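# Screw a feeder screw tight into the red-taped housing hole

## Task

Take a screw from the screw feeder and drive it into the hole at the housing corner marked with red tape, turning it with the screwdriver motor until the motor halts on its own (a result shows stopped_at_torque=1). After that, do not turn or shift that screw again, and raise the screwdriver well clear above its head. The other three holes must stay empty; any screw tip left in one of them means failure. If a screw got pushed in rather than turned in, unscrew it completely and drive it in properly again. At the end, release the screw and move the tool away.

## Robot and tools

ROBOT. One arm, a UR3e, with a powered screwdriver as its tool: a hex key inside a thin vacuum sleeve that can hold a screw on the key. The tool point (end_effector_position) is the free tip of the hex key. The key lies along the tool point's +z axis and can be pushed back up to 12 mm. A flat block juts about 9 cm from the last joint's axis toward the tool's -y side and rotates with the tool; keep it clear of things. Cameras: cam_low (672x504) and cam_wrist (616x616), returned in that order.

FRAME. All poses are in the scene frame: origin on the table surface under the arm base, +z up, +y to the left when looking along +x. Positions in metres, orientations as quaternions written w, x, y, z. The printed position may be a little off, more so at long reach.

THE ROW. Every command is one row of 10 numbers: x, y, z, qw, qx, qy, qz, spindle, torque_limit, sleeve_vacuum. The first seven are an absolute target pose for the tool point (not an offset). Send the orientation you want in every row; the reported one may have drifted. spindle, in -1 to 1: +1 spins the key clockwise at 500 rpm (drives a screw in), -1 the reverse at the same speed, reaching full speed after 0.5 s. The motor keeps the last value and keeps running between calls, so finish with 0 to stop it. torque_limit, in -1 to 1, maps linearly from 0.3 N m (-1) to 1.2 N m (+1). sleeve_vacuum, in -1 to 1: above 0.01 holds a screw, anything else lets go. torque_limit and sleeve_vacuum stay at their last values.

TOOLS.
- execute_actions {actions, pictures}: actions is a list with at most one entry. [] just returns the state. {"rows": [[10 numbers], ...], "steps": n} runs up to 15 control steps of 1/30 s (default 15), one row per step, the last row repeated if rows run out. {"steps": n} without rows is a wait of up to 300 steps counted from the previous result, including your reply time. pictures (boolean) chooses whether camera images come back (default yes).
- move {target, speed, stop_force}: target is one row as above; the tool point follows a straight path to it lasting 0.5 to 10 s (cut off at 10 s). speed is the path top speed in m/s, 0.002 to 0.5 (default 0.25), rotation capped at twice that in rad/s. The tail values (spindle etc.) are sent at the start. stop_force (N, 5 to 24, optional, not allowed in the first 0.2 s) ends the path when the wrist sensor feels that much extra push against the motion for 2 steps; the arm backs to its pose 2 steps earlier. It is measured along the line to target in the starting tool axes, so it is unreliable on rotating moves. Omit it when moving off a surface you press on. Use it with very low speed; fast touches can still fault.
- wait {seconds}: 0 to 10 s, sends nothing new.
- zoom_image {camera, region}: closer look at part of the latest image; region [x0, y0, x1, y1] in pixels, top-left origin, at most 504x504.
- read_manual {section}: licence texts only.
- finished_scene {scene}: ends and grades the current scene (pass its number). Irreversible.

MOTION LIMITS. A call is refused (nothing sent) if a target lies more than 0.6 m from the last reported position along any tool-point axis. Each step the commanded pose is clipped to within 100 mm and 16 degrees of the measured pose, and the arm trails commands by about 0.17 s; a far target may need several calls, so check the reported pose. Position takes priority over orientation when both cannot be met. Moves do not avoid obstacles and can overshoot speed, especially near a straight elbow.

SCREWING. To engage, place the tool point on the screw axis 2 mm under the top of the head and spin slowly, spindle between -0.2 and 0.2 (negative seats the key without advancing the screw, positive also drives it). While driving, lower the tool 0.7 mm per turn to follow the screw. The motor stops at 95% of the torque limit (head seated or thread jammed) and stopped_at_torque reads 1; a new positive spindle then does nothing until spindle has been 0 or negative for 0.5 s. Unscrewing has no automatic stop; if turns does not decrease, raise torque_limit.

RESULTS. State line: tool pose and velocities. Hand target: pose the controller currently drives toward. HELD marks steps where your row was partly or fully not sent; "pose unreachable" means the clearance check altered or blocked it (a mount under the base counts as arm). Tool fields: spindle state, turns (cumulative key turns, clockwise positive), stopped_at_torque, sleeve_vacuum_kpa, screw_detected (1 when above 30 kPa, a head closing the sleeve). Wrist force/torque in tool axes, offsets up to about 3.5 N, saturating near 30 N; pressing on a surface reads force pointing back into the arm. Joint torques are the full drive output, noisy, not a contact measure. A move adds a line with its ending: done, off_target, moving, held, fault, or contact (stop_force triggered), plus limits (paced = pose clipped, held = some steps blocked, after which speed can jump) and distance to target.

AVOID. The arm is stiff: commanding even slightly past contact with something hard can fault. Faults stop the arm for 10 s: joint load limits (N m) shoulder pan 46.9, shoulder lift 46.9, elbow 24.3, wrists 7.83 each; or any outside force of 150 N. Motors heat while holding load; MOTOR HOT warns from 70 °C and at 85 °C the brakes lock until cooled. Do not drop or knock anything off the table, avoid slams and hard pushes, do not push a screw in without turning it, and do not touch the tightened screw again. Loose objects may get brief outside nudges.

Each tool is called as name([rows], argument=value, ...), one row to a line, values as JSON.

## Session

move(target=[0.33,0.0,0.25,0,0.707,0.707,0,0,0,0])

Scene clock: 1.87 s of 5600.00 s.
end_effector_position=(+0.3299, -0.0001, +0.2498) sleeve_vacuum_kpa=0 screw_detected=0 stopped_at_torque=0 turns=0.00 end_effector_quat_wxyz=(-0.001, +0.707, +0.707, +0.001) end_effector_velocity=(-0.001, +0.000, +0.000) end_effector_angular_velocity=(-0.017, -0.004, -0.002)
Joint positions: [ 0.069 -1.953  1.315 -1.272 -2.025  0.01 ]
Joint velocities: [ 0.04   0.009  0.001  0.004 -0.03   0.042]
Joint torques (N m, as the arm reports them, + toward a larger angle): [ 7.29 -7.93 -9.54 -1.09 -0.11  0.68]
Wrist force (N, on the end effector, along its own x y z axes, offset not removed): [0.6 -3.2 -0.7]
Wrist torque (N m, same axes, about the end effector's origin, offset not removed): [-1.12 -0.34 0.32]
Hand target: +0.330, -0.000, +0.250; -0.000, +0.707, +0.707, +0.000
Off the commanded pose: 0.000 m, 0 deg.
move: done

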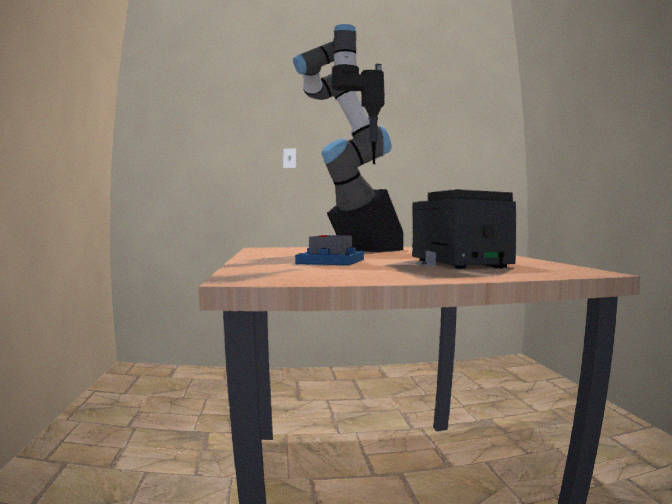

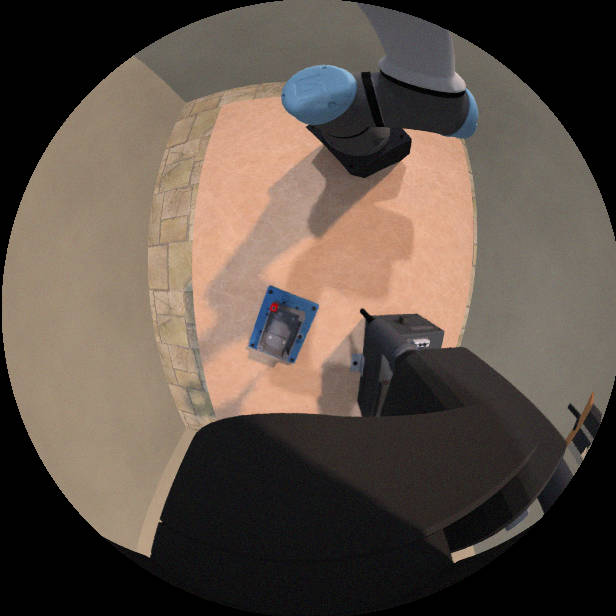

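move(target=[0.42,0.15,0.2,0,0.707,0.707,0,0,0,0])

zoom_image(camera="cam_wrist", region=[300,250,420,370])

Scene clock: 9.50 s of 5600.00 s.
end_effector_position=(+0.4196, +0.1496, +0.2002) sleeve_vacuum_kpa=0 screw_detected=0 stopped_at_torque=0 turns=0.00 end_effector_quat_wxyz=(+0.000, +0.707, +0.707, +0.001) end_effector_velocity=(+0.003, +0.002, -0.000) end_effector_angular_velocity=(-0.006, +0.007, +0.000)
Joint positions: [ 0.42  -1.32   1.041 -1.444 -2.114  0.399]
Joint velocities: [ 0.005  0.034 -0.05   0.029 -0.004  0.011]
Joint torques (N m, as the arm reports them, + toward a larger angle): [ 12.96 -14.23 -14.44  -1.27  -0.19   0.72]
Wrist force (N, on the end effector, along its own x y z axes, offset not removed): [-2.0 -0.6 1.1]
Wrist torque (N m, same axes, about the end effector's origin, offset not removed): [-0.13 0.74 0.09]
Hand target: +0.420, +0.150, +0.200; +0.000, +0.707, +0.707, -0.000
Off the commanded pose: 0.001 m, 0 deg.
After step 90, 3.13 s passed at rest.
move: done

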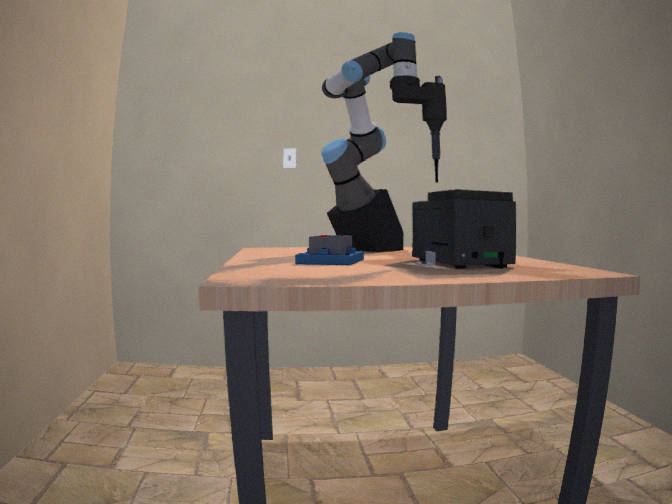

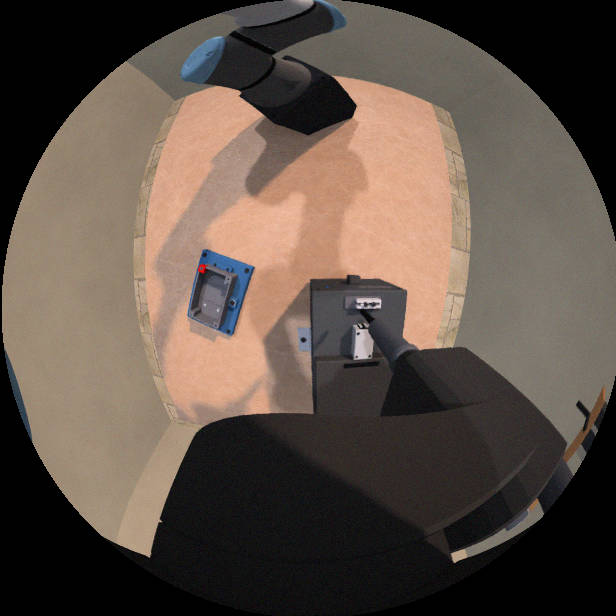

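Region (300, 250, 420, 370) of cam_wrist's 616x616 image, scaled by 4.200, with more detail than that image has.

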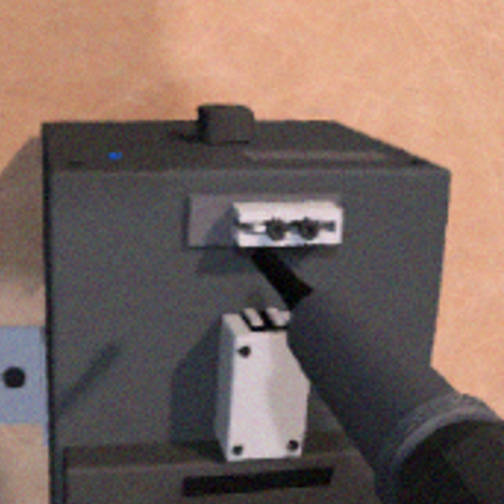

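move(target=[0.418,0.1605,0.176,0,0.707,0.707,0,0,0,0], speed=0.05)

zoom_image(camera="cam_wrist", region=[345,295,385,335])

Scene clock: 18.73 s of 5600.00 s.
end_effector_position=(+0.4180, +0.1603, +0.1764) sleeve_vacuum_kpa=0 screw_detected=0 stopped_at_torque=0 turns=0.00 end_effector_quat_wxyz=(-0.000, +0.707, +0.707, -0.000) end_effector_velocity=(+0.000, +0.002, -0.003) end_effector_angular_velocity=(+0.002, -0.004, +0.001)
Joint positions: [ 0.411 -1.317  1.16  -1.568 -2.113  0.39 ]
Joint velocities: [-0.001 -0.003  0.022 -0.025  0.001 -0.005]
Joint torques (N m, as the arm reports them, + toward a larger angle): [  8.28 -19.85 -10.27  -3.21   1.87  -0.69]
Wrist force (N, on the end effector, along its own x y z axes, offset not removed): [0.2 -2.6 -3.6]
Wrist torque (N m, same axes, about the end effector's origin, offset not removed): [-0.71 -0.27 0.25]
Hand target: +0.418, +0.161, +0.176; -0.000, +0.707, +0.707, -0.000
Off the commanded pose: 0.000 m, 0 deg.
After step 90, 5.27 s passed at rest.
move: done

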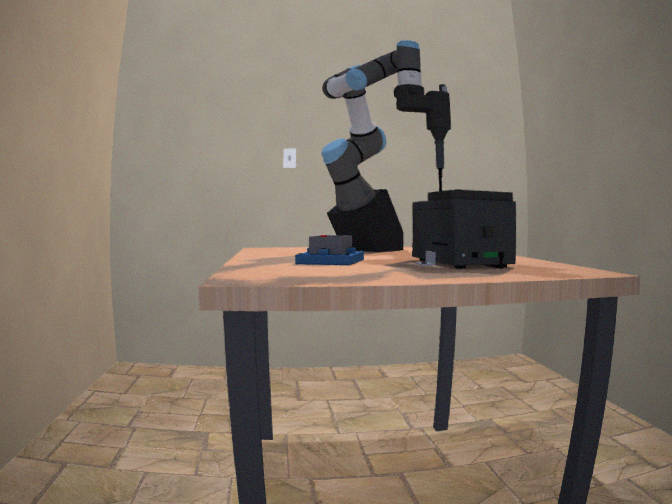

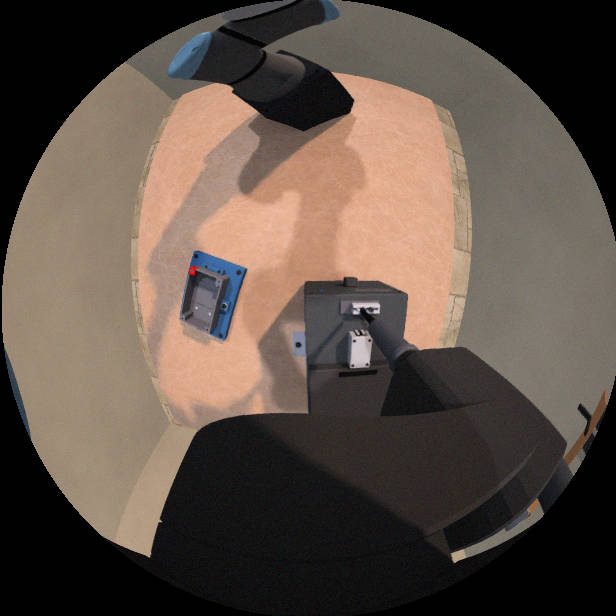

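Region (345, 295, 385, 335) of cam_wrist's 616x616 image, scaled by 12.600, with more detail than that image has.

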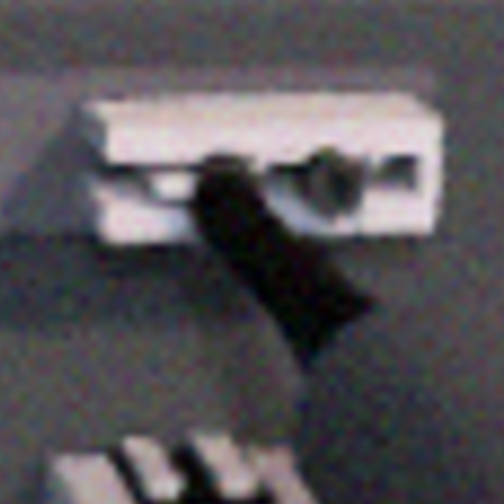

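move(target=[0.419,0.1625,0.171,0,0.707,0.707,0,0,0,1], speed=0.01)

move(target=[0.419,0.1625,0.160,0,0.707,0.707,0,-0.15,0,1], speed=0.003, stop_force=7)

zoom_image(camera="cam_wrist", region=[345,295,385,335])

Scene clock: 24.93 s of 5600.00 s.
end_effector_position=(+0.4189, +0.1624, +0.1714) sleeve_vacuum_kpa=14 screw_detected=0 stopped_at_torque=0 turns=0.00 end_effector_quat_wxyz=(-0.000, +0.707, +0.707, -0.000) end_effector_velocity=(-0.000, +0.001, -0.003) end_effector_angular_velocity=(-0.000, +0.002, -0.000)
Joint positions: [ 0.407 -1.313  1.178 -1.593 -2.112  0.385]
Joint velocities: [-0.002  0.003  0.01  -0.012  0.001 -0.001]
Joint torques (N m, as the arm reports them, + toward a larger angle): [  8.12 -13.87 -10.16  -3.15   1.85  -0.68]
Wrist force (N, on the end effector, along its own x y z axes, offset not removed): [-0.7 -1.6 0.6]
Wrist torque (N m, same axes, about the end effector's origin, offset not removed): [-0.53 0.38 0.20]
Hand target: +0.419, +0.163, +0.171; -0.000, +0.707, +0.707, -0.000
Off the commanded pose: 0.000 m, 0 deg.
After step 90, 2.43 s passed at rest.
move: done

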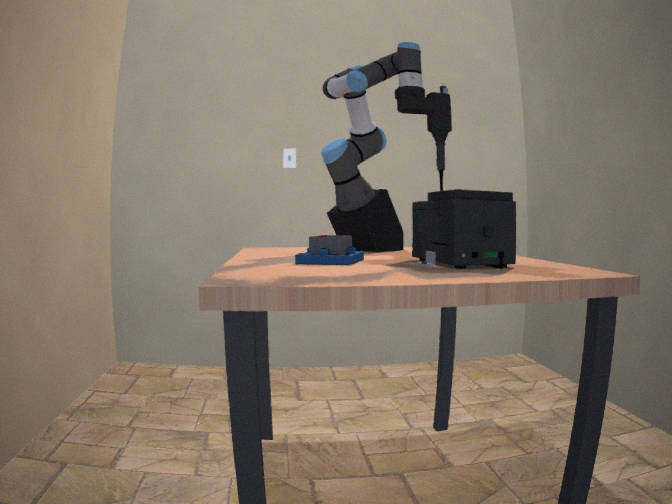

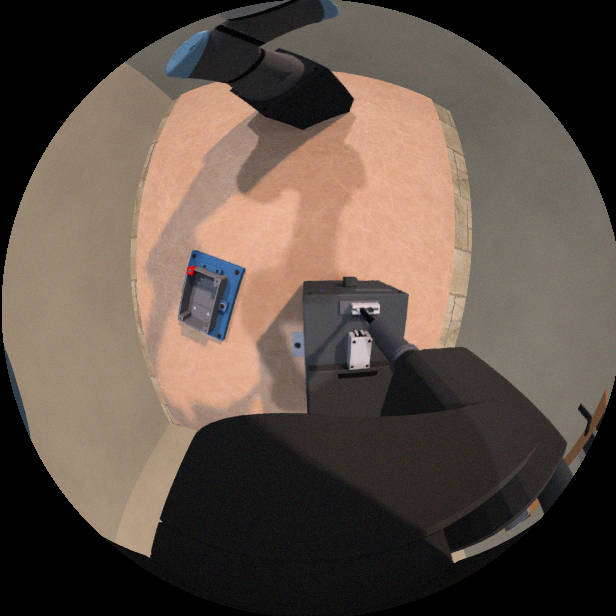

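Scene clock: 28.10 s of 5600.00 s.
end_effector_position=(+0.4191, +0.1625, +0.1631) sleeve_vacuum_kpa=14 screw_detected=0 stopped_at_torque=0 turns=-3.93 end_effector_quat_wxyz=(+0.000, +0.707, +0.707, +0.000) end_effector_velocity=(-0.001, +0.000, +0.001) end_effector_angular_velocity=(-0.001, +0.003, +0.002)
Joint positions: [ 0.396 -1.318  1.22  -1.638 -2.11   0.371]
Joint velocities: [ 0.002  0.003 -0.007  0.009 -0.     0.002]
Joint torques (N m, as the arm reports them, + toward a larger angle): [ 13.73 -14.81 -11.97  -0.7    2.58   0.54]
Wrist force (N, on the end effector, along its own x y z axes, offset not removed): [-3.1 -0.1 -6.4]
Wrist torque (N m, same axes, about the end effector's origin, offset not removed): [-0.39 -0.14 0.08]
Hand target: +0.419, +0.162, +0.163; -0.000, +0.707, +0.707, -0.000
Off the commanded pose: 0.003 m, 0 deg.
move: contact

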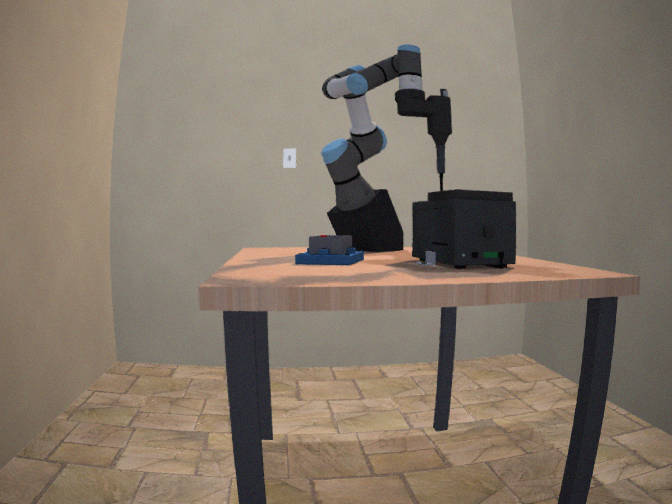

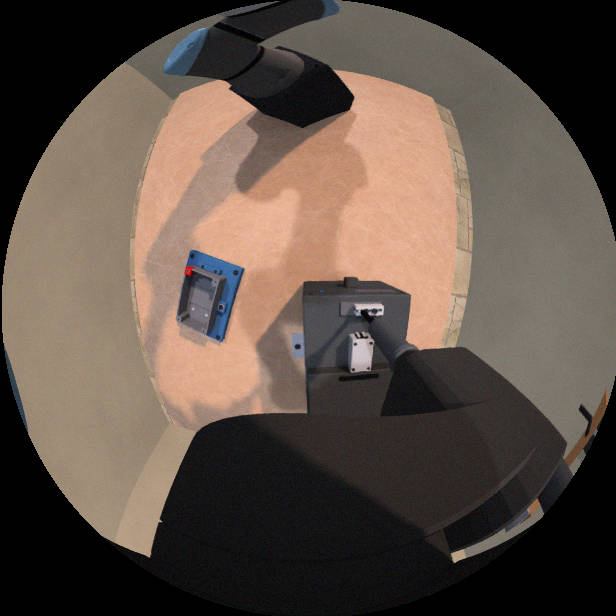

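Region (345, 295, 385, 335) of cam_wrist's 616x616 image, scaled by 12.600, with more detail than that image has.

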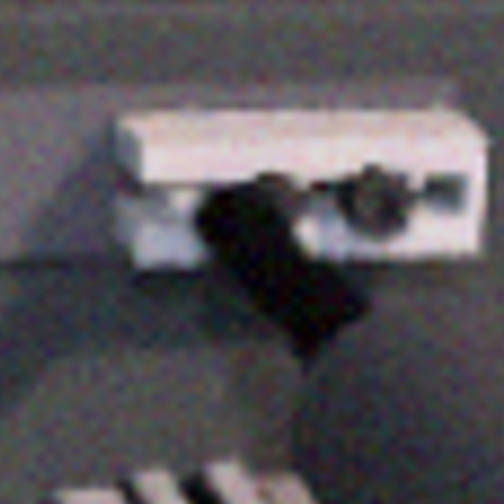

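move(target=[0.419,0.1625,0.170,0,0.707,0.707,0,0,0,1], speed=0.02)

move(target=[0.418,0.1655,0.170,0,0.707,0.707,0,0,0,1], speed=0.01)

move(target=[0.418,0.1655,0.162,0,0.707,0.707,0,-0.15,0,1], speed=0.003, stop_force=8)

zoom_image(camera="cam_wrist", region=[345,295,385,335])

Scene clock: 37.73 s of 5600.00 s.
end_effector_position=(+0.4190, +0.1625, +0.1696) sleeve_vacuum_kpa=14 screw_detected=0 stopped_at_torque=0 turns=-15.05 end_effector_quat_wxyz=(+0.000, +0.707, +0.707, +0.000) end_effector_velocity=(+0.000, -0.000, +0.003) end_effector_angular_velocity=(-0.000, -0.001, -0.001)
Joint positions: [ 0.405 -1.314  1.187 -1.603 -2.112  0.382]
Joint velocities: [ 0.005  0.003 -0.019  0.018 -0.001  0.007]
Joint torques (N m, as the arm reports them, + toward a larger angle): [ 12.85 -13.44 -14.48  -1.35  -0.15   0.62]
Wrist force (N, on the end effector, along its own x y z axes, offset not removed): [-1.0 -1.1 0.0]
Wrist torque (N m, same axes, about the end effector's origin, offset not removed): [-0.23 0.32 0.16]
Hand target: +0.419, +0.162, +0.170; +0.000, +0.707, +0.707, +0.000
Off the commanded pose: 0.000 m, 0 deg.
move: done

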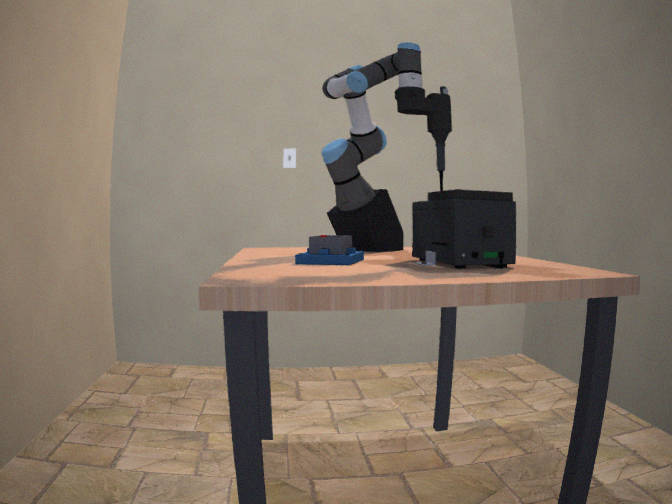

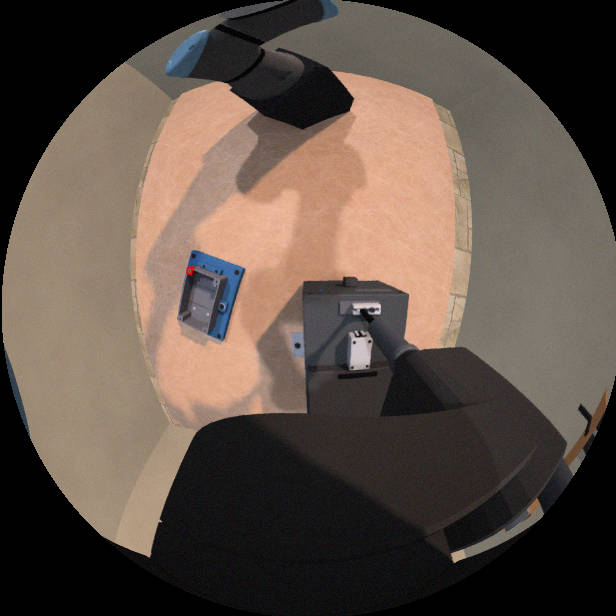

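Scene clock: 38.43 s of 5600.00 s.
end_effector_position=(+0.4181, +0.1652, +0.1700) sleeve_vacuum_kpa=14 screw_detected=0 stopped_at_torque=0 turns=-15.05 end_effector_quat_wxyz=(+0.000, +0.707, +0.707, +0.000) end_effector_velocity=(-0.001, +0.002, +0.000) end_effector_angular_velocity=(-0.000, +0.001, +0.003)
Joint positions: [ 0.413 -1.308  1.183 -1.601 -2.113  0.391]
Joint velocities: [ 0.005  0.005 -0.003  0.003 -0.001  0.004]
Joint torques (N m, as the arm reports them, + toward a larger angle): [ 13.6  -12.22 -13.43  -1.38   1.06   0.72]
Wrist force (N, on the end effector, along its own x y z axes, offset not removed): [-6.0 -3.6 -2.6]
Wrist torque (N m, same axes, about the end effector's origin, offset not removed): [-1.03 0.51 0.16]
Hand target: +0.418, +0.165, +0.170; -0.000, +0.707, +0.707, +0.000
Off the commanded pose: 0.000 m, 0 deg.
move: done

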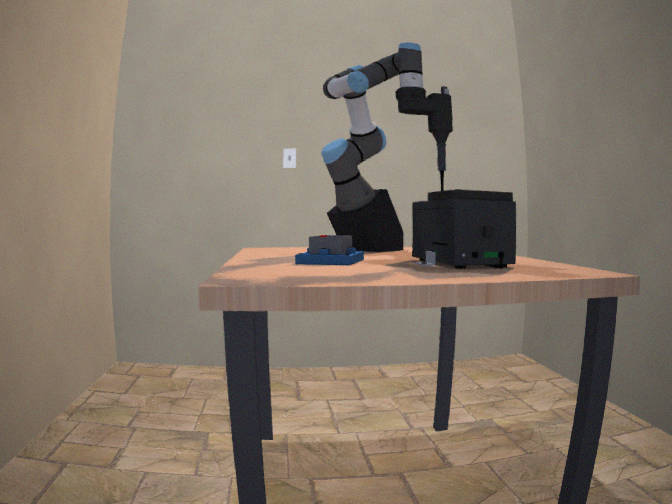

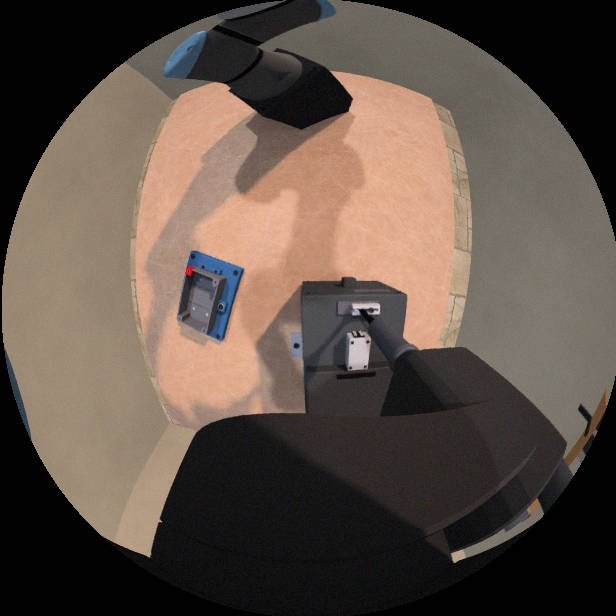

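Scene clock: 41.30 s of 5600.00 s.
end_effector_position=(+0.4179, +0.1655, +0.1621) sleeve_vacuum_kpa=14 screw_detected=0 stopped_at_torque=0 turns=-18.60 end_effector_quat_wxyz=(-0.000, +0.707, +0.707, -0.000) end_effector_velocity=(+0.003, -0.000, +0.000) end_effector_angular_velocity=(+0.002, -0.005, -0.006)
Joint positions: [ 0.402 -1.313  1.223 -1.642 -2.111  0.379]
Joint velocities: [-0.002 -0.     0.001 -0.008  0.     0.001]
Joint torques (N m, as the arm reports them, + toward a larger angle): [ 11.29 -15.52  -6.25  -2.45   4.96  -0.82]
Wrist force (N, on the end effector, along its own x y z axes, offset not removed): [-11.8 -3.0 -7.4]
Wrist torque (N m, same axes, about the end effector's origin, offset not removed): [-1.39 0.41 0.44]
Hand target: +0.418, +0.166, +0.162; -0.000, +0.707, +0.707, +0.000
Off the commanded pose: 0.000 m, 0 deg.
move: done

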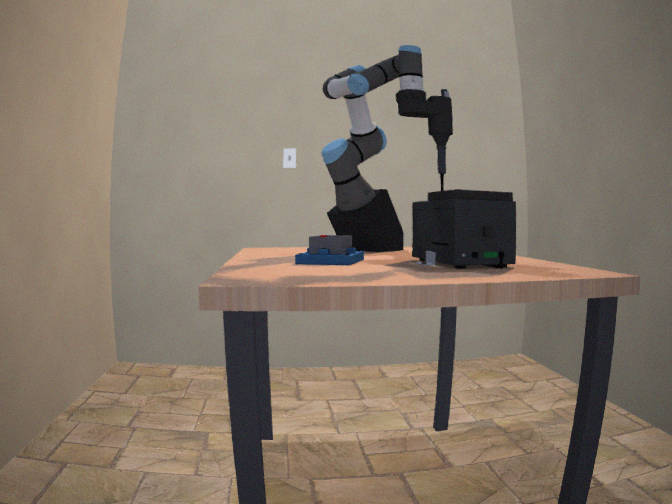

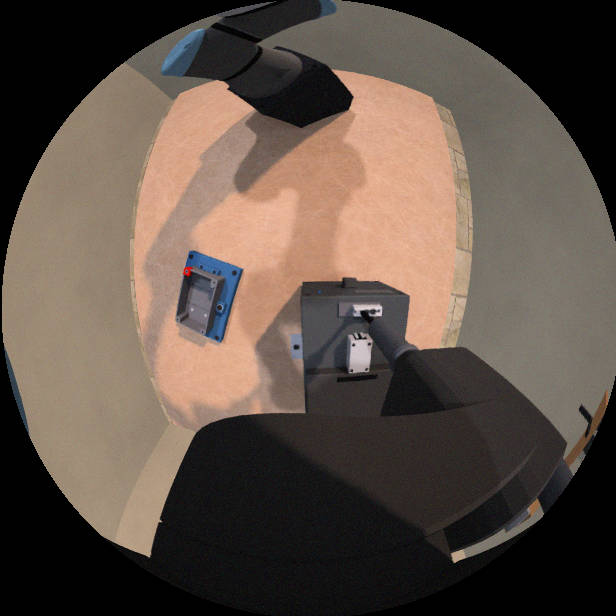

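Region (345, 295, 385, 335) of cam_wrist's 616x616 image, scaled by 12.600, with more detail than that image has.

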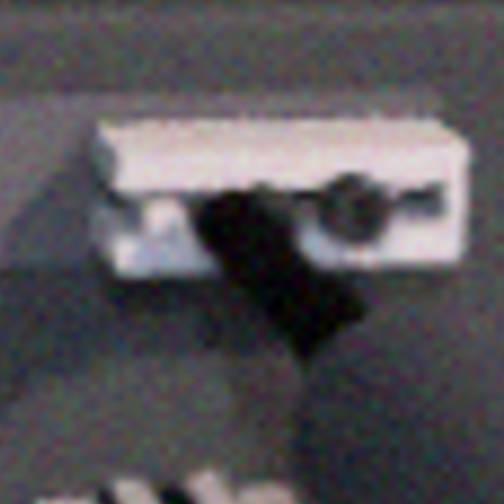

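Side-loaded against the head; lift higher and redo.

move(target=[0.418,0.164,0.177,0,0.707,0.707,0,0,0,1], speed=0.02)

move(target=[0.418,0.1665,0.176,0,0.707,0.707,0,0,0,1], speed=0.01)

move(target=[0.418,0.1665,0.164,0,0.707,0.707,0,-0.15,0,1], speed=0.003, stop_force=7)

zoom_image(camera="cam_wrist", region=[345,295,385,335])

Scene clock: 49.07 s of 5600.00 s.
end_effector_position=(+0.4180, +0.1640, +0.1766) sleeve_vacuum_kpa=14 screw_detected=0 stopped_at_torque=0 turns=-26.97 end_effector_quat_wxyz=(+0.000, +0.707, +0.707, +0.000) end_effector_velocity=(+0.001, -0.000, +0.003) end_effector_angular_velocity=(-0.000, -0.000, -0.002)
Joint positions: [ 0.419 -1.308  1.152 -1.566 -2.114  0.399]
Joint velocities: [ 0.004  0.004 -0.021  0.019 -0.001  0.006]
Joint torques (N m, as the arm reports them, + toward a larger angle): [ 12.95 -13.55 -14.16  -1.33  -0.2    0.66]
Wrist force (N, on the end effector, along its own x y z axes, offset not removed): [-0.7 -2.9 -0.8]
Wrist torque (N m, same axes, about the end effector's origin, offset not removed): [-0.85 0.17 0.21]
Hand target: +0.418, +0.164, +0.177; +0.000, +0.707, +0.707, +0.000
Off the commanded pose: 0.000 m, 0 deg.
move: done

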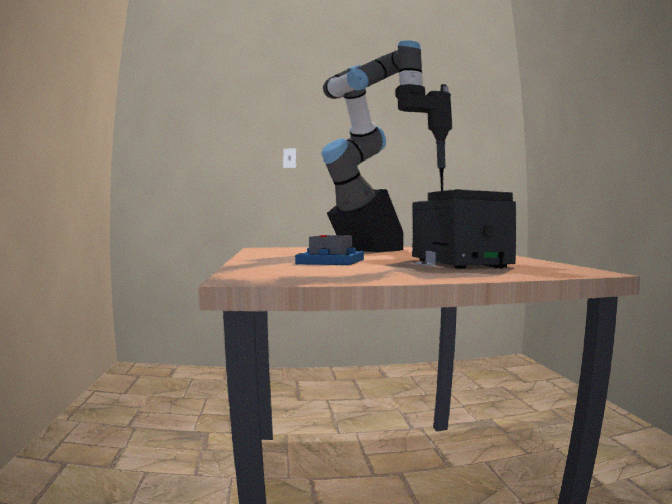

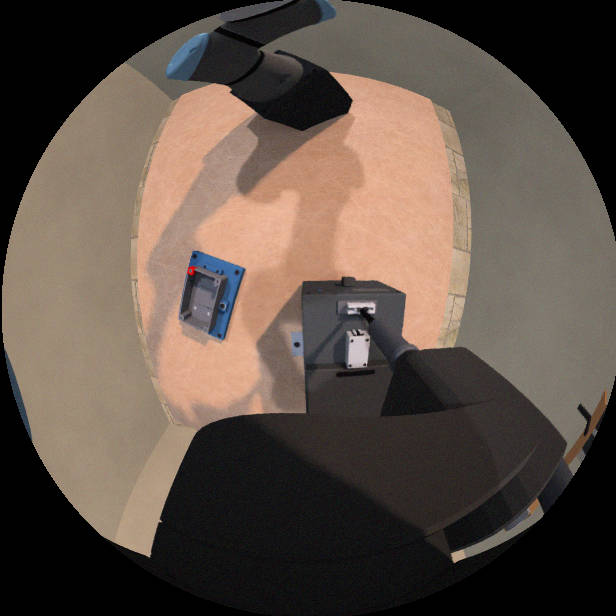

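Scene clock: 49.77 s of 5600.00 s.
end_effector_position=(+0.4180, +0.1663, +0.1760) sleeve_vacuum_kpa=14 screw_detected=0 stopped_at_torque=0 turns=-26.97 end_effector_quat_wxyz=(+0.000, +0.707, +0.707, +0.000) end_effector_velocity=(+0.001, +0.001, +0.000) end_effector_angular_velocity=(+0.000, -0.002, -0.002)
Joint positions: [ 0.424 -1.301  1.149 -1.567 -2.115  0.404]
Joint velocities: [ 0.003  0.004 -0.004 -0.001 -0.001  0.004]
Joint torques (N m, as the arm reports them, + toward a larger angle): [ 13.78 -13.84 -14.15  -3.18  -0.19   0.78]
Wrist force (N, on the end effector, along its own x y z axes, offset not removed): [1.7 -1.7 -0.9]
Wrist torque (N m, same axes, about the end effector's origin, offset not removed): [-0.58 -0.41 0.15]
Hand target: +0.418, +0.166, +0.176; -0.000, +0.707, +0.707, +0.000
Off the commanded pose: 0.000 m, 0 deg.
move: done

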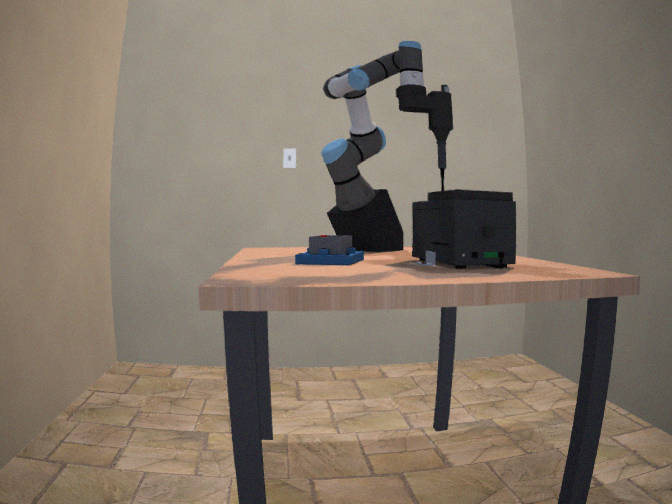

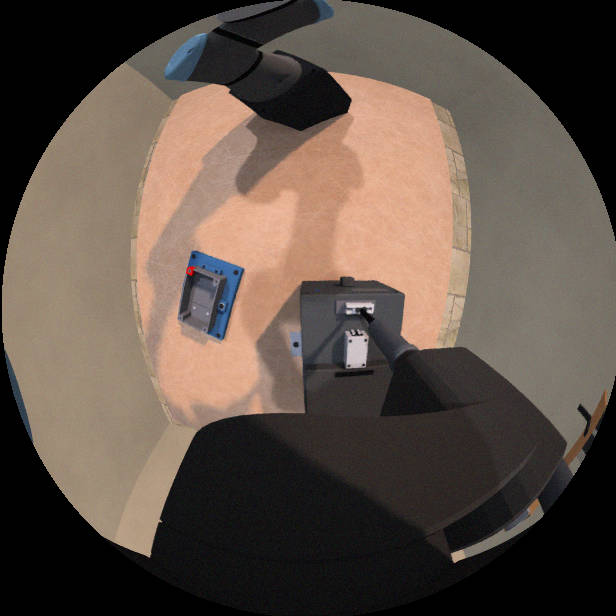

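Scene clock: 54.07 s of 5600.00 s.
end_effector_position=(+0.4181, +0.1665, +0.1644) sleeve_vacuum_kpa=14 screw_detected=0 stopped_at_torque=0 turns=-32.32 end_effector_quat_wxyz=(+0.000, +0.707, +0.707, +0.000) end_effector_velocity=(-0.001, -0.000, +0.001) end_effector_angular_velocity=(-0.000, +0.002, +0.002)
Joint positions: [ 0.407 -1.308  1.209 -1.63  -2.112  0.385]
Joint velocities: [ 0.001 -0.001 -0.005  0.009  0.     0.001]
Joint torques (N m, as the arm reports them, + toward a larger angle): [ 10.95 -15.13 -12.78  -1.16   0.69   0.7 ]
Wrist force (N, on the end effector, along its own x y z axes, offset not removed): [-2.1 -3.5 -9.1]
Wrist torque (N m, same axes, about the end effector's origin, offset not removed): [-0.74 0.53 0.08]
Hand target: +0.418, +0.167, +0.165; -0.000, +0.707, +0.707, +0.000
Off the commanded pose: 0.000 m, 0 deg.
move: contact

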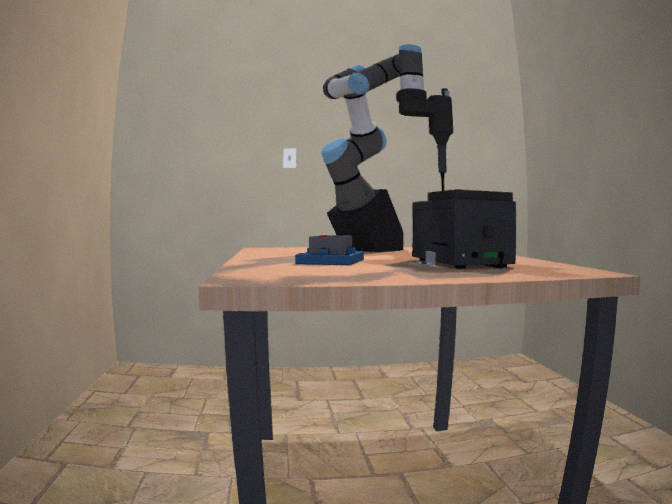

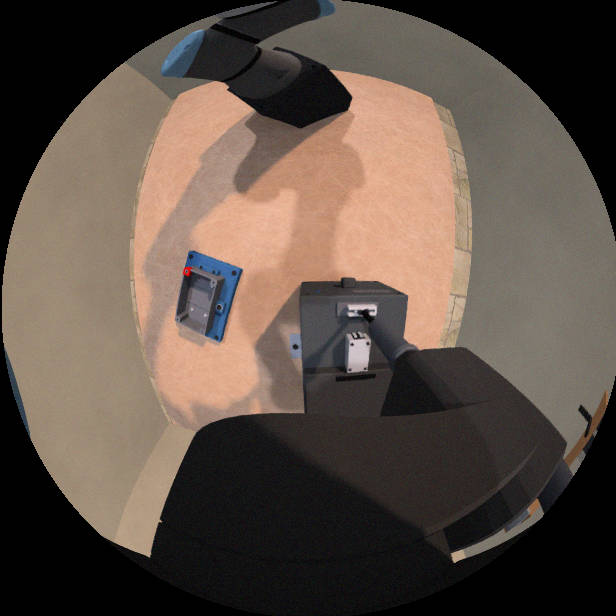

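Region (345, 295, 385, 335) of cam_wrist's 616x616 image, scaled by 12.600, with more detail than that image has.

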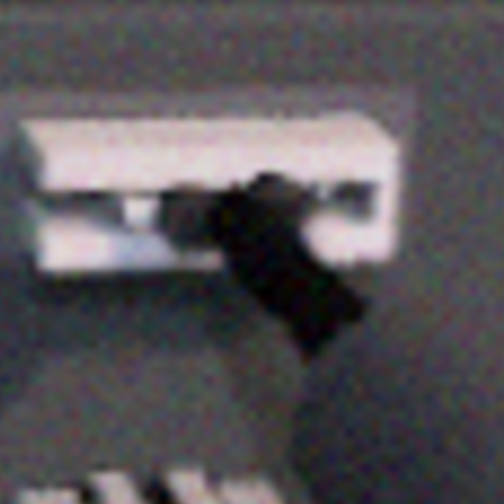

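move(target=[0.418,0.1665,0.176,0,0.707,0.707,0,0,0,1], speed=0.02)

move(target=[0.4185,0.161,0.176,0,0.707,0.707,0,0,0,1], speed=0.01)

move(target=[0.4185,0.161,0.167,0,0.707,0.707,0,-0.15,0,1], speed=0.003, stop_force=7)

zoom_image(camera="cam_wrist", region=[345,295,385,335])

Scene clock: 64.90 s of 5600.00 s.
end_effector_position=(+0.4180, +0.1665, +0.1756) sleeve_vacuum_kpa=14 screw_detected=0 stopped_at_torque=0 turns=-44.73 end_effector_quat_wxyz=(+0.000, +0.707, +0.707, +0.000) end_effector_velocity=(+0.000, -0.000, +0.003) end_effector_angular_velocity=(-0.001, -0.000, -0.000)
Joint positions: [ 0.423 -1.301  1.151 -1.569 -2.115  0.403]
Joint velocities: [ 0.005  0.004 -0.02   0.019 -0.001  0.006]
Joint torques (N m, as the arm reports them, + toward a larger angle): [ 13.21 -13.86 -14.54  -1.38  -0.3    0.7 ]
Wrist force (N, on the end effector, along its own x y z axes, offset not removed): [2.2 -2.2 0.7]
Wrist torque (N m, same axes, about the end effector's origin, offset not removed): [-0.63 -0.52 0.15]
Hand target: +0.418, +0.166, +0.176; +0.000, +0.707, +0.707, +0.000
Off the commanded pose: 0.000 m, 0 deg.
move: done

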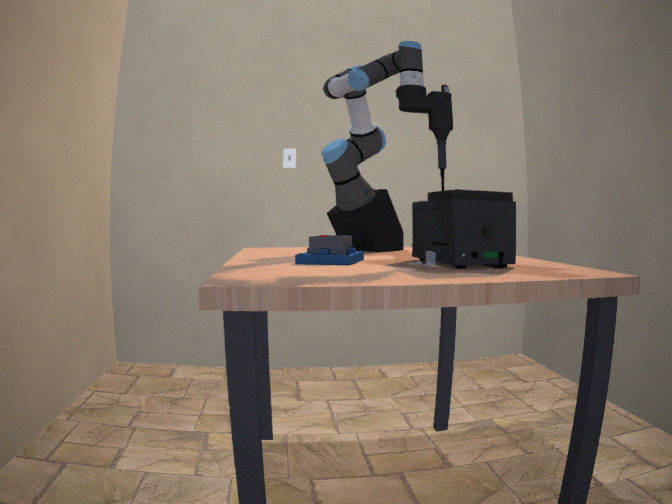

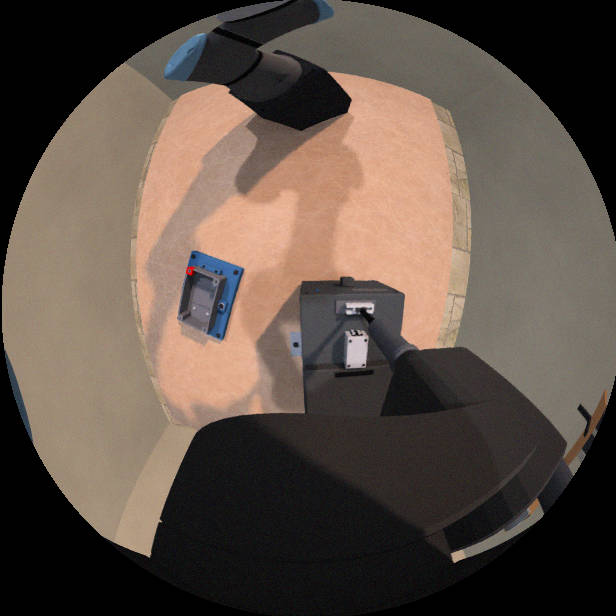

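Scene clock: 65.67 s of 5600.00 s.
end_effector_position=(+0.4185, +0.1614, +0.1760) sleeve_vacuum_kpa=14 screw_detected=0 stopped_at_torque=0 turns=-44.73 end_effector_quat_wxyz=(+0.000, +0.707, +0.707, -0.000) end_effector_velocity=(+0.001, -0.003, +0.001) end_effector_angular_velocity=(+0.001, -0.001, -0.002)
Joint positions: [ 0.412 -1.314  1.158 -1.57  -2.113  0.391]
Joint velocities: [-0.007 -0.01   0.004 -0.     0.001 -0.007]
Joint torques (N m, as the arm reports them, + toward a larger angle): [  8.43 -19.87  -9.92  -3.17   1.93  -0.7 ]
Wrist force (N, on the end effector, along its own x y z axes, offset not removed): [2.0 -1.0 -1.1]
Wrist torque (N m, same axes, about the end effector's origin, offset not removed): [-0.30 -0.65 0.04]
Hand target: +0.419, +0.161, +0.176; +0.000, +0.707, +0.707, -0.000
Off the commanded pose: 0.000 m, 0 deg.
move: done

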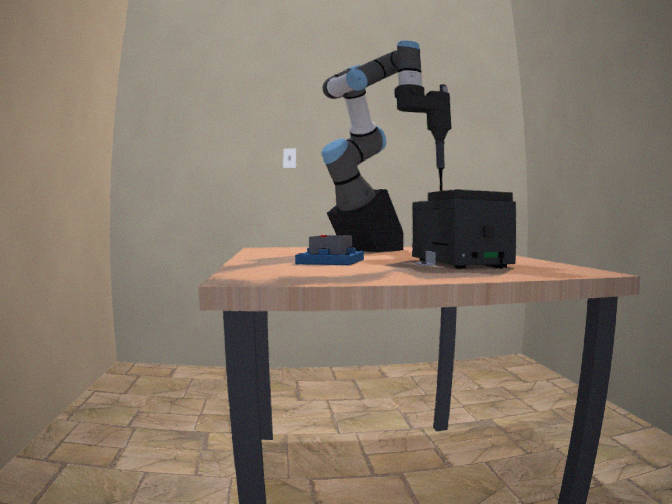

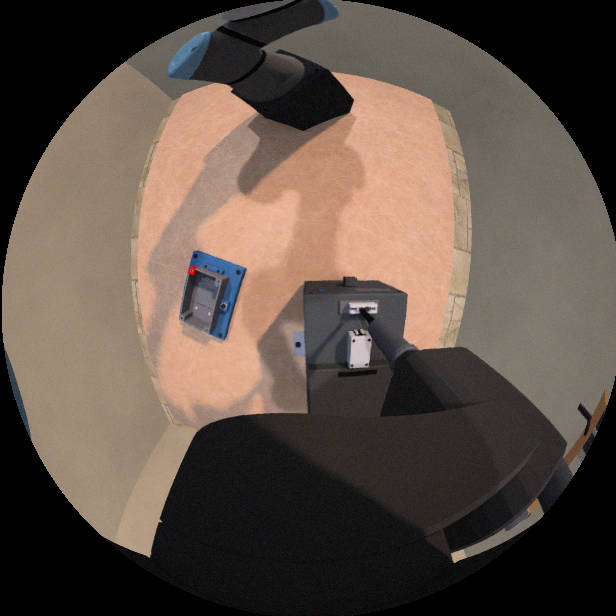

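Scene clock: 68.87 s of 5600.00 s.
end_effector_position=(+0.4185, +0.1610, +0.1671) sleeve_vacuum_kpa=14 screw_detected=0 stopped_at_torque=0 turns=-48.71 end_effector_quat_wxyz=(-0.000, +0.707, +0.707, -0.000) end_effector_velocity=(+0.001, -0.000, -0.000) end_effector_angular_velocity=(+0.001, -0.002, -0.001)
Joint positions: [ 0.399 -1.321  1.206 -1.618 -2.111  0.375]
Joint velocities: [-0.002 -0.002  0.005 -0.006  0.    -0.003]
Joint torques (N m, as the arm reports them, + toward a larger angle): [  7.62 -17.72  -8.63  -2.71   1.72  -0.53]
Wrist force (N, on the end effector, along its own x y z axes, offset not removed): [-1.2 -1.2 -5.9]
Wrist torque (N m, same axes, about the end effector's origin, offset not removed): [-0.33 0.06 0.18]
Hand target: +0.419, +0.161, +0.167; -0.000, +0.707, +0.707, +0.000
Off the commanded pose: 0.000 m, 0 deg.
move: done

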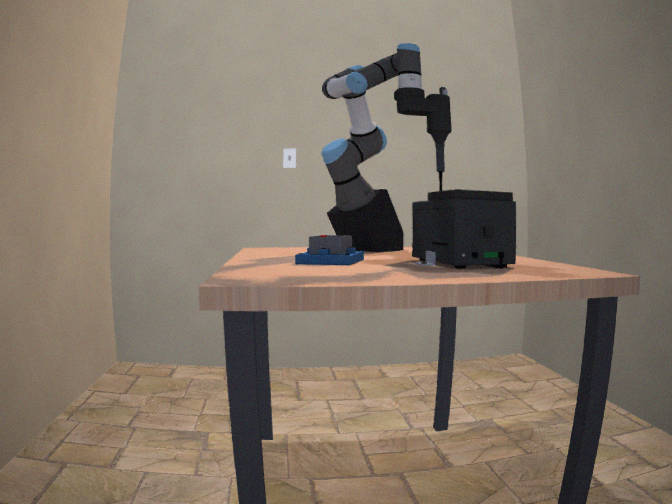

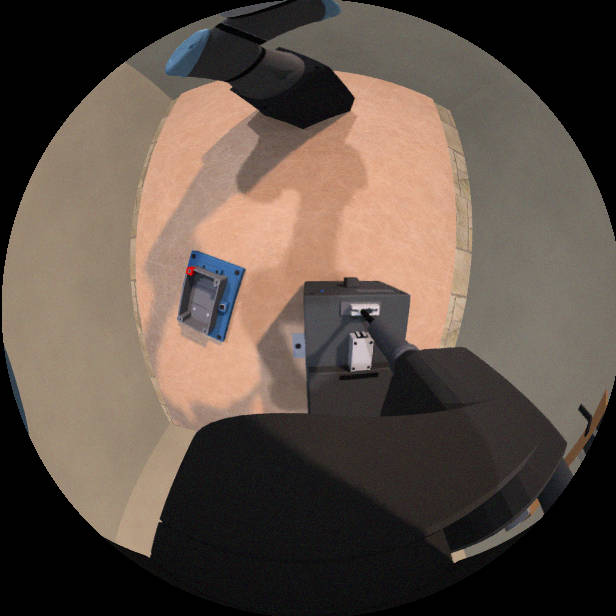

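Region (345, 295, 385, 335) of cam_wrist's 616x616 image, scaled by 12.600, with more detail than that image has.

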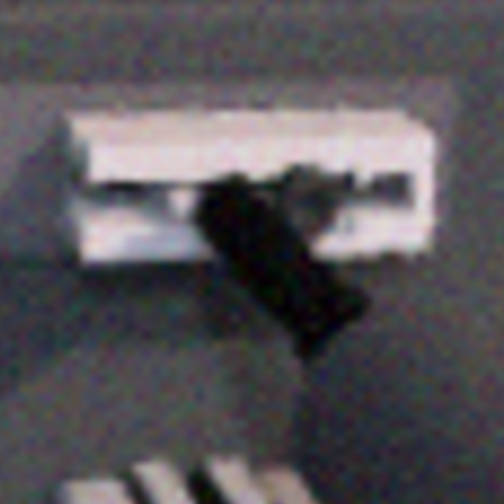

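move(target=[0.418,0.1603,0.167,0,0.707,0.707,0,-0.15,0,1], speed=0.002)

move(target=[0.418,0.1603,0.169,0,0.707,0.707,0,-0.15,0,1], speed=0.002)

Scene clock: 74.70 s of 5600.00 s.
end_effector_position=(+0.4180, +0.1604, +0.1670) sleeve_vacuum_kpa=14 screw_detected=0 stopped_at_torque=0 turns=-56.00 end_effector_quat_wxyz=(-0.000, +0.707, +0.707, -0.000) end_effector_velocity=(-0.001, -0.000, -0.000) end_effector_angular_velocity=(-0.000, +0.001, +0.001)
Joint positions: [ 0.397 -1.325  1.211 -1.62  -2.111  0.374]
Joint velocities: [-0.001 -0.002  0.003  0.     0.    -0.001]
Joint torques (N m, as the arm reports them, + toward a larger angle): [  7.56 -18.01  -8.35  -2.77   1.7   -0.54]
Wrist force (N, on the end effector, along its own x y z axes, offset not removed): [-2.1 -1.2 -5.9]
Wrist torque (N m, same axes, about the end effector's origin, offset not removed): [-0.43 0.35 0.18]
Hand target: +0.418, +0.160, +0.167; -0.000, +0.707, +0.707, -0.000
Off the commanded pose: 0.000 m, 0 deg.
move: done

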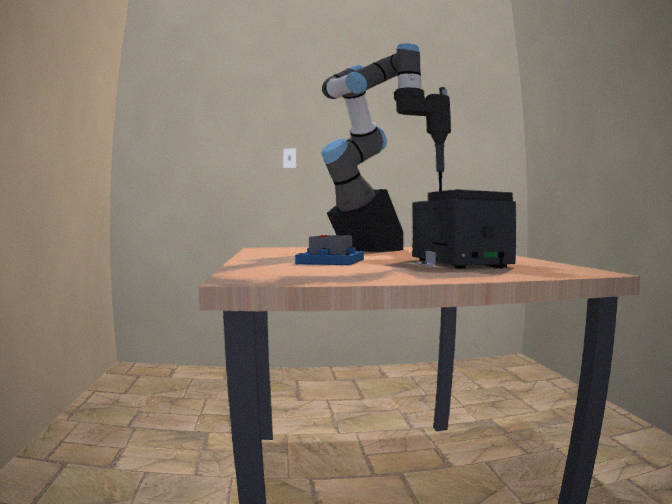

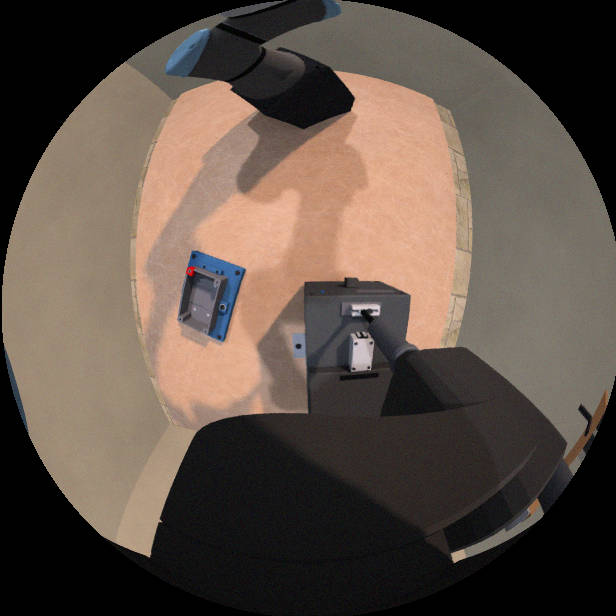

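Scene clock: 76.17 s of 5600.00 s.
end_effector_position=(+0.4180, +0.1603, +0.1689) sleeve_vacuum_kpa=14 screw_detected=0 stopped_at_torque=0 turns=-57.83 end_effector_quat_wxyz=(+0.000, +0.707, +0.707, +0.000) end_effector_velocity=(+0.001, -0.000, +0.001) end_effector_angular_velocity=(+0.001, -0.002, -0.001)
Joint positions: [ 0.4   -1.324  1.201 -1.61  -2.111  0.377]
Joint velocities: [ 0.001 -0.001 -0.004  0.003 -0.     0.001]
Joint torques (N m, as the arm reports them, + toward a larger angle): [ 12.33 -12.32 -13.34  -0.94  -0.27   0.71]
Wrist force (N, on the end effector, along its own x y z axes, offset not removed): [-5.6 -3.3 -5.4]
Wrist torque (N m, same axes, about the end effector's origin, offset not removed): [-1.01 1.32 0.29]
Hand target: +0.418, +0.160, +0.169; +0.000, +0.707, +0.707, +0.000
Off the commanded pose: 0.000 m, 0 deg.
move: done

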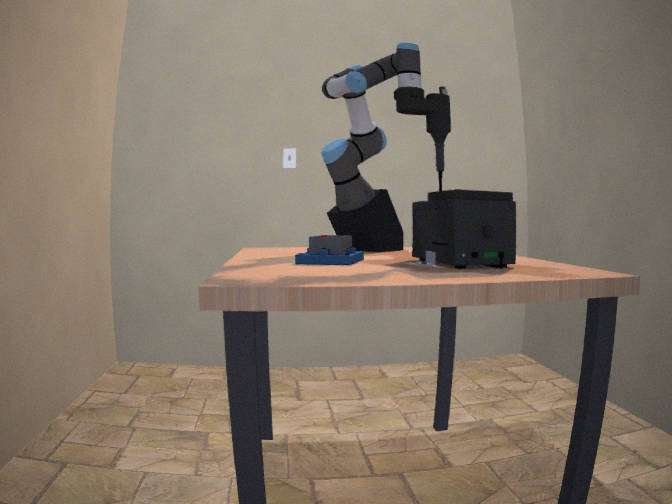

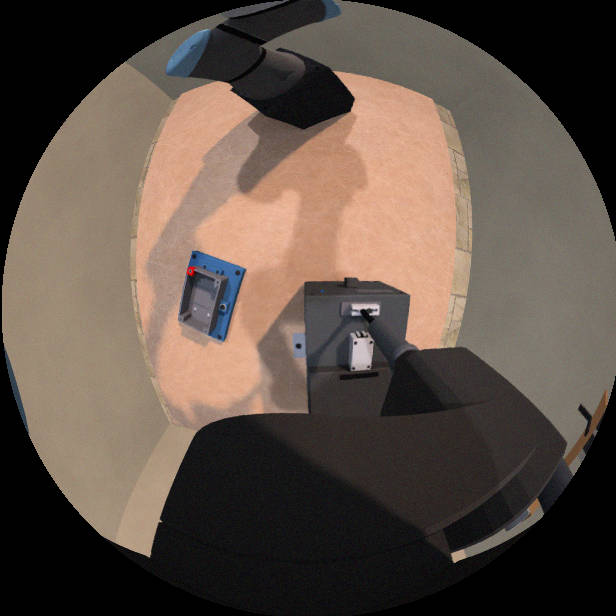

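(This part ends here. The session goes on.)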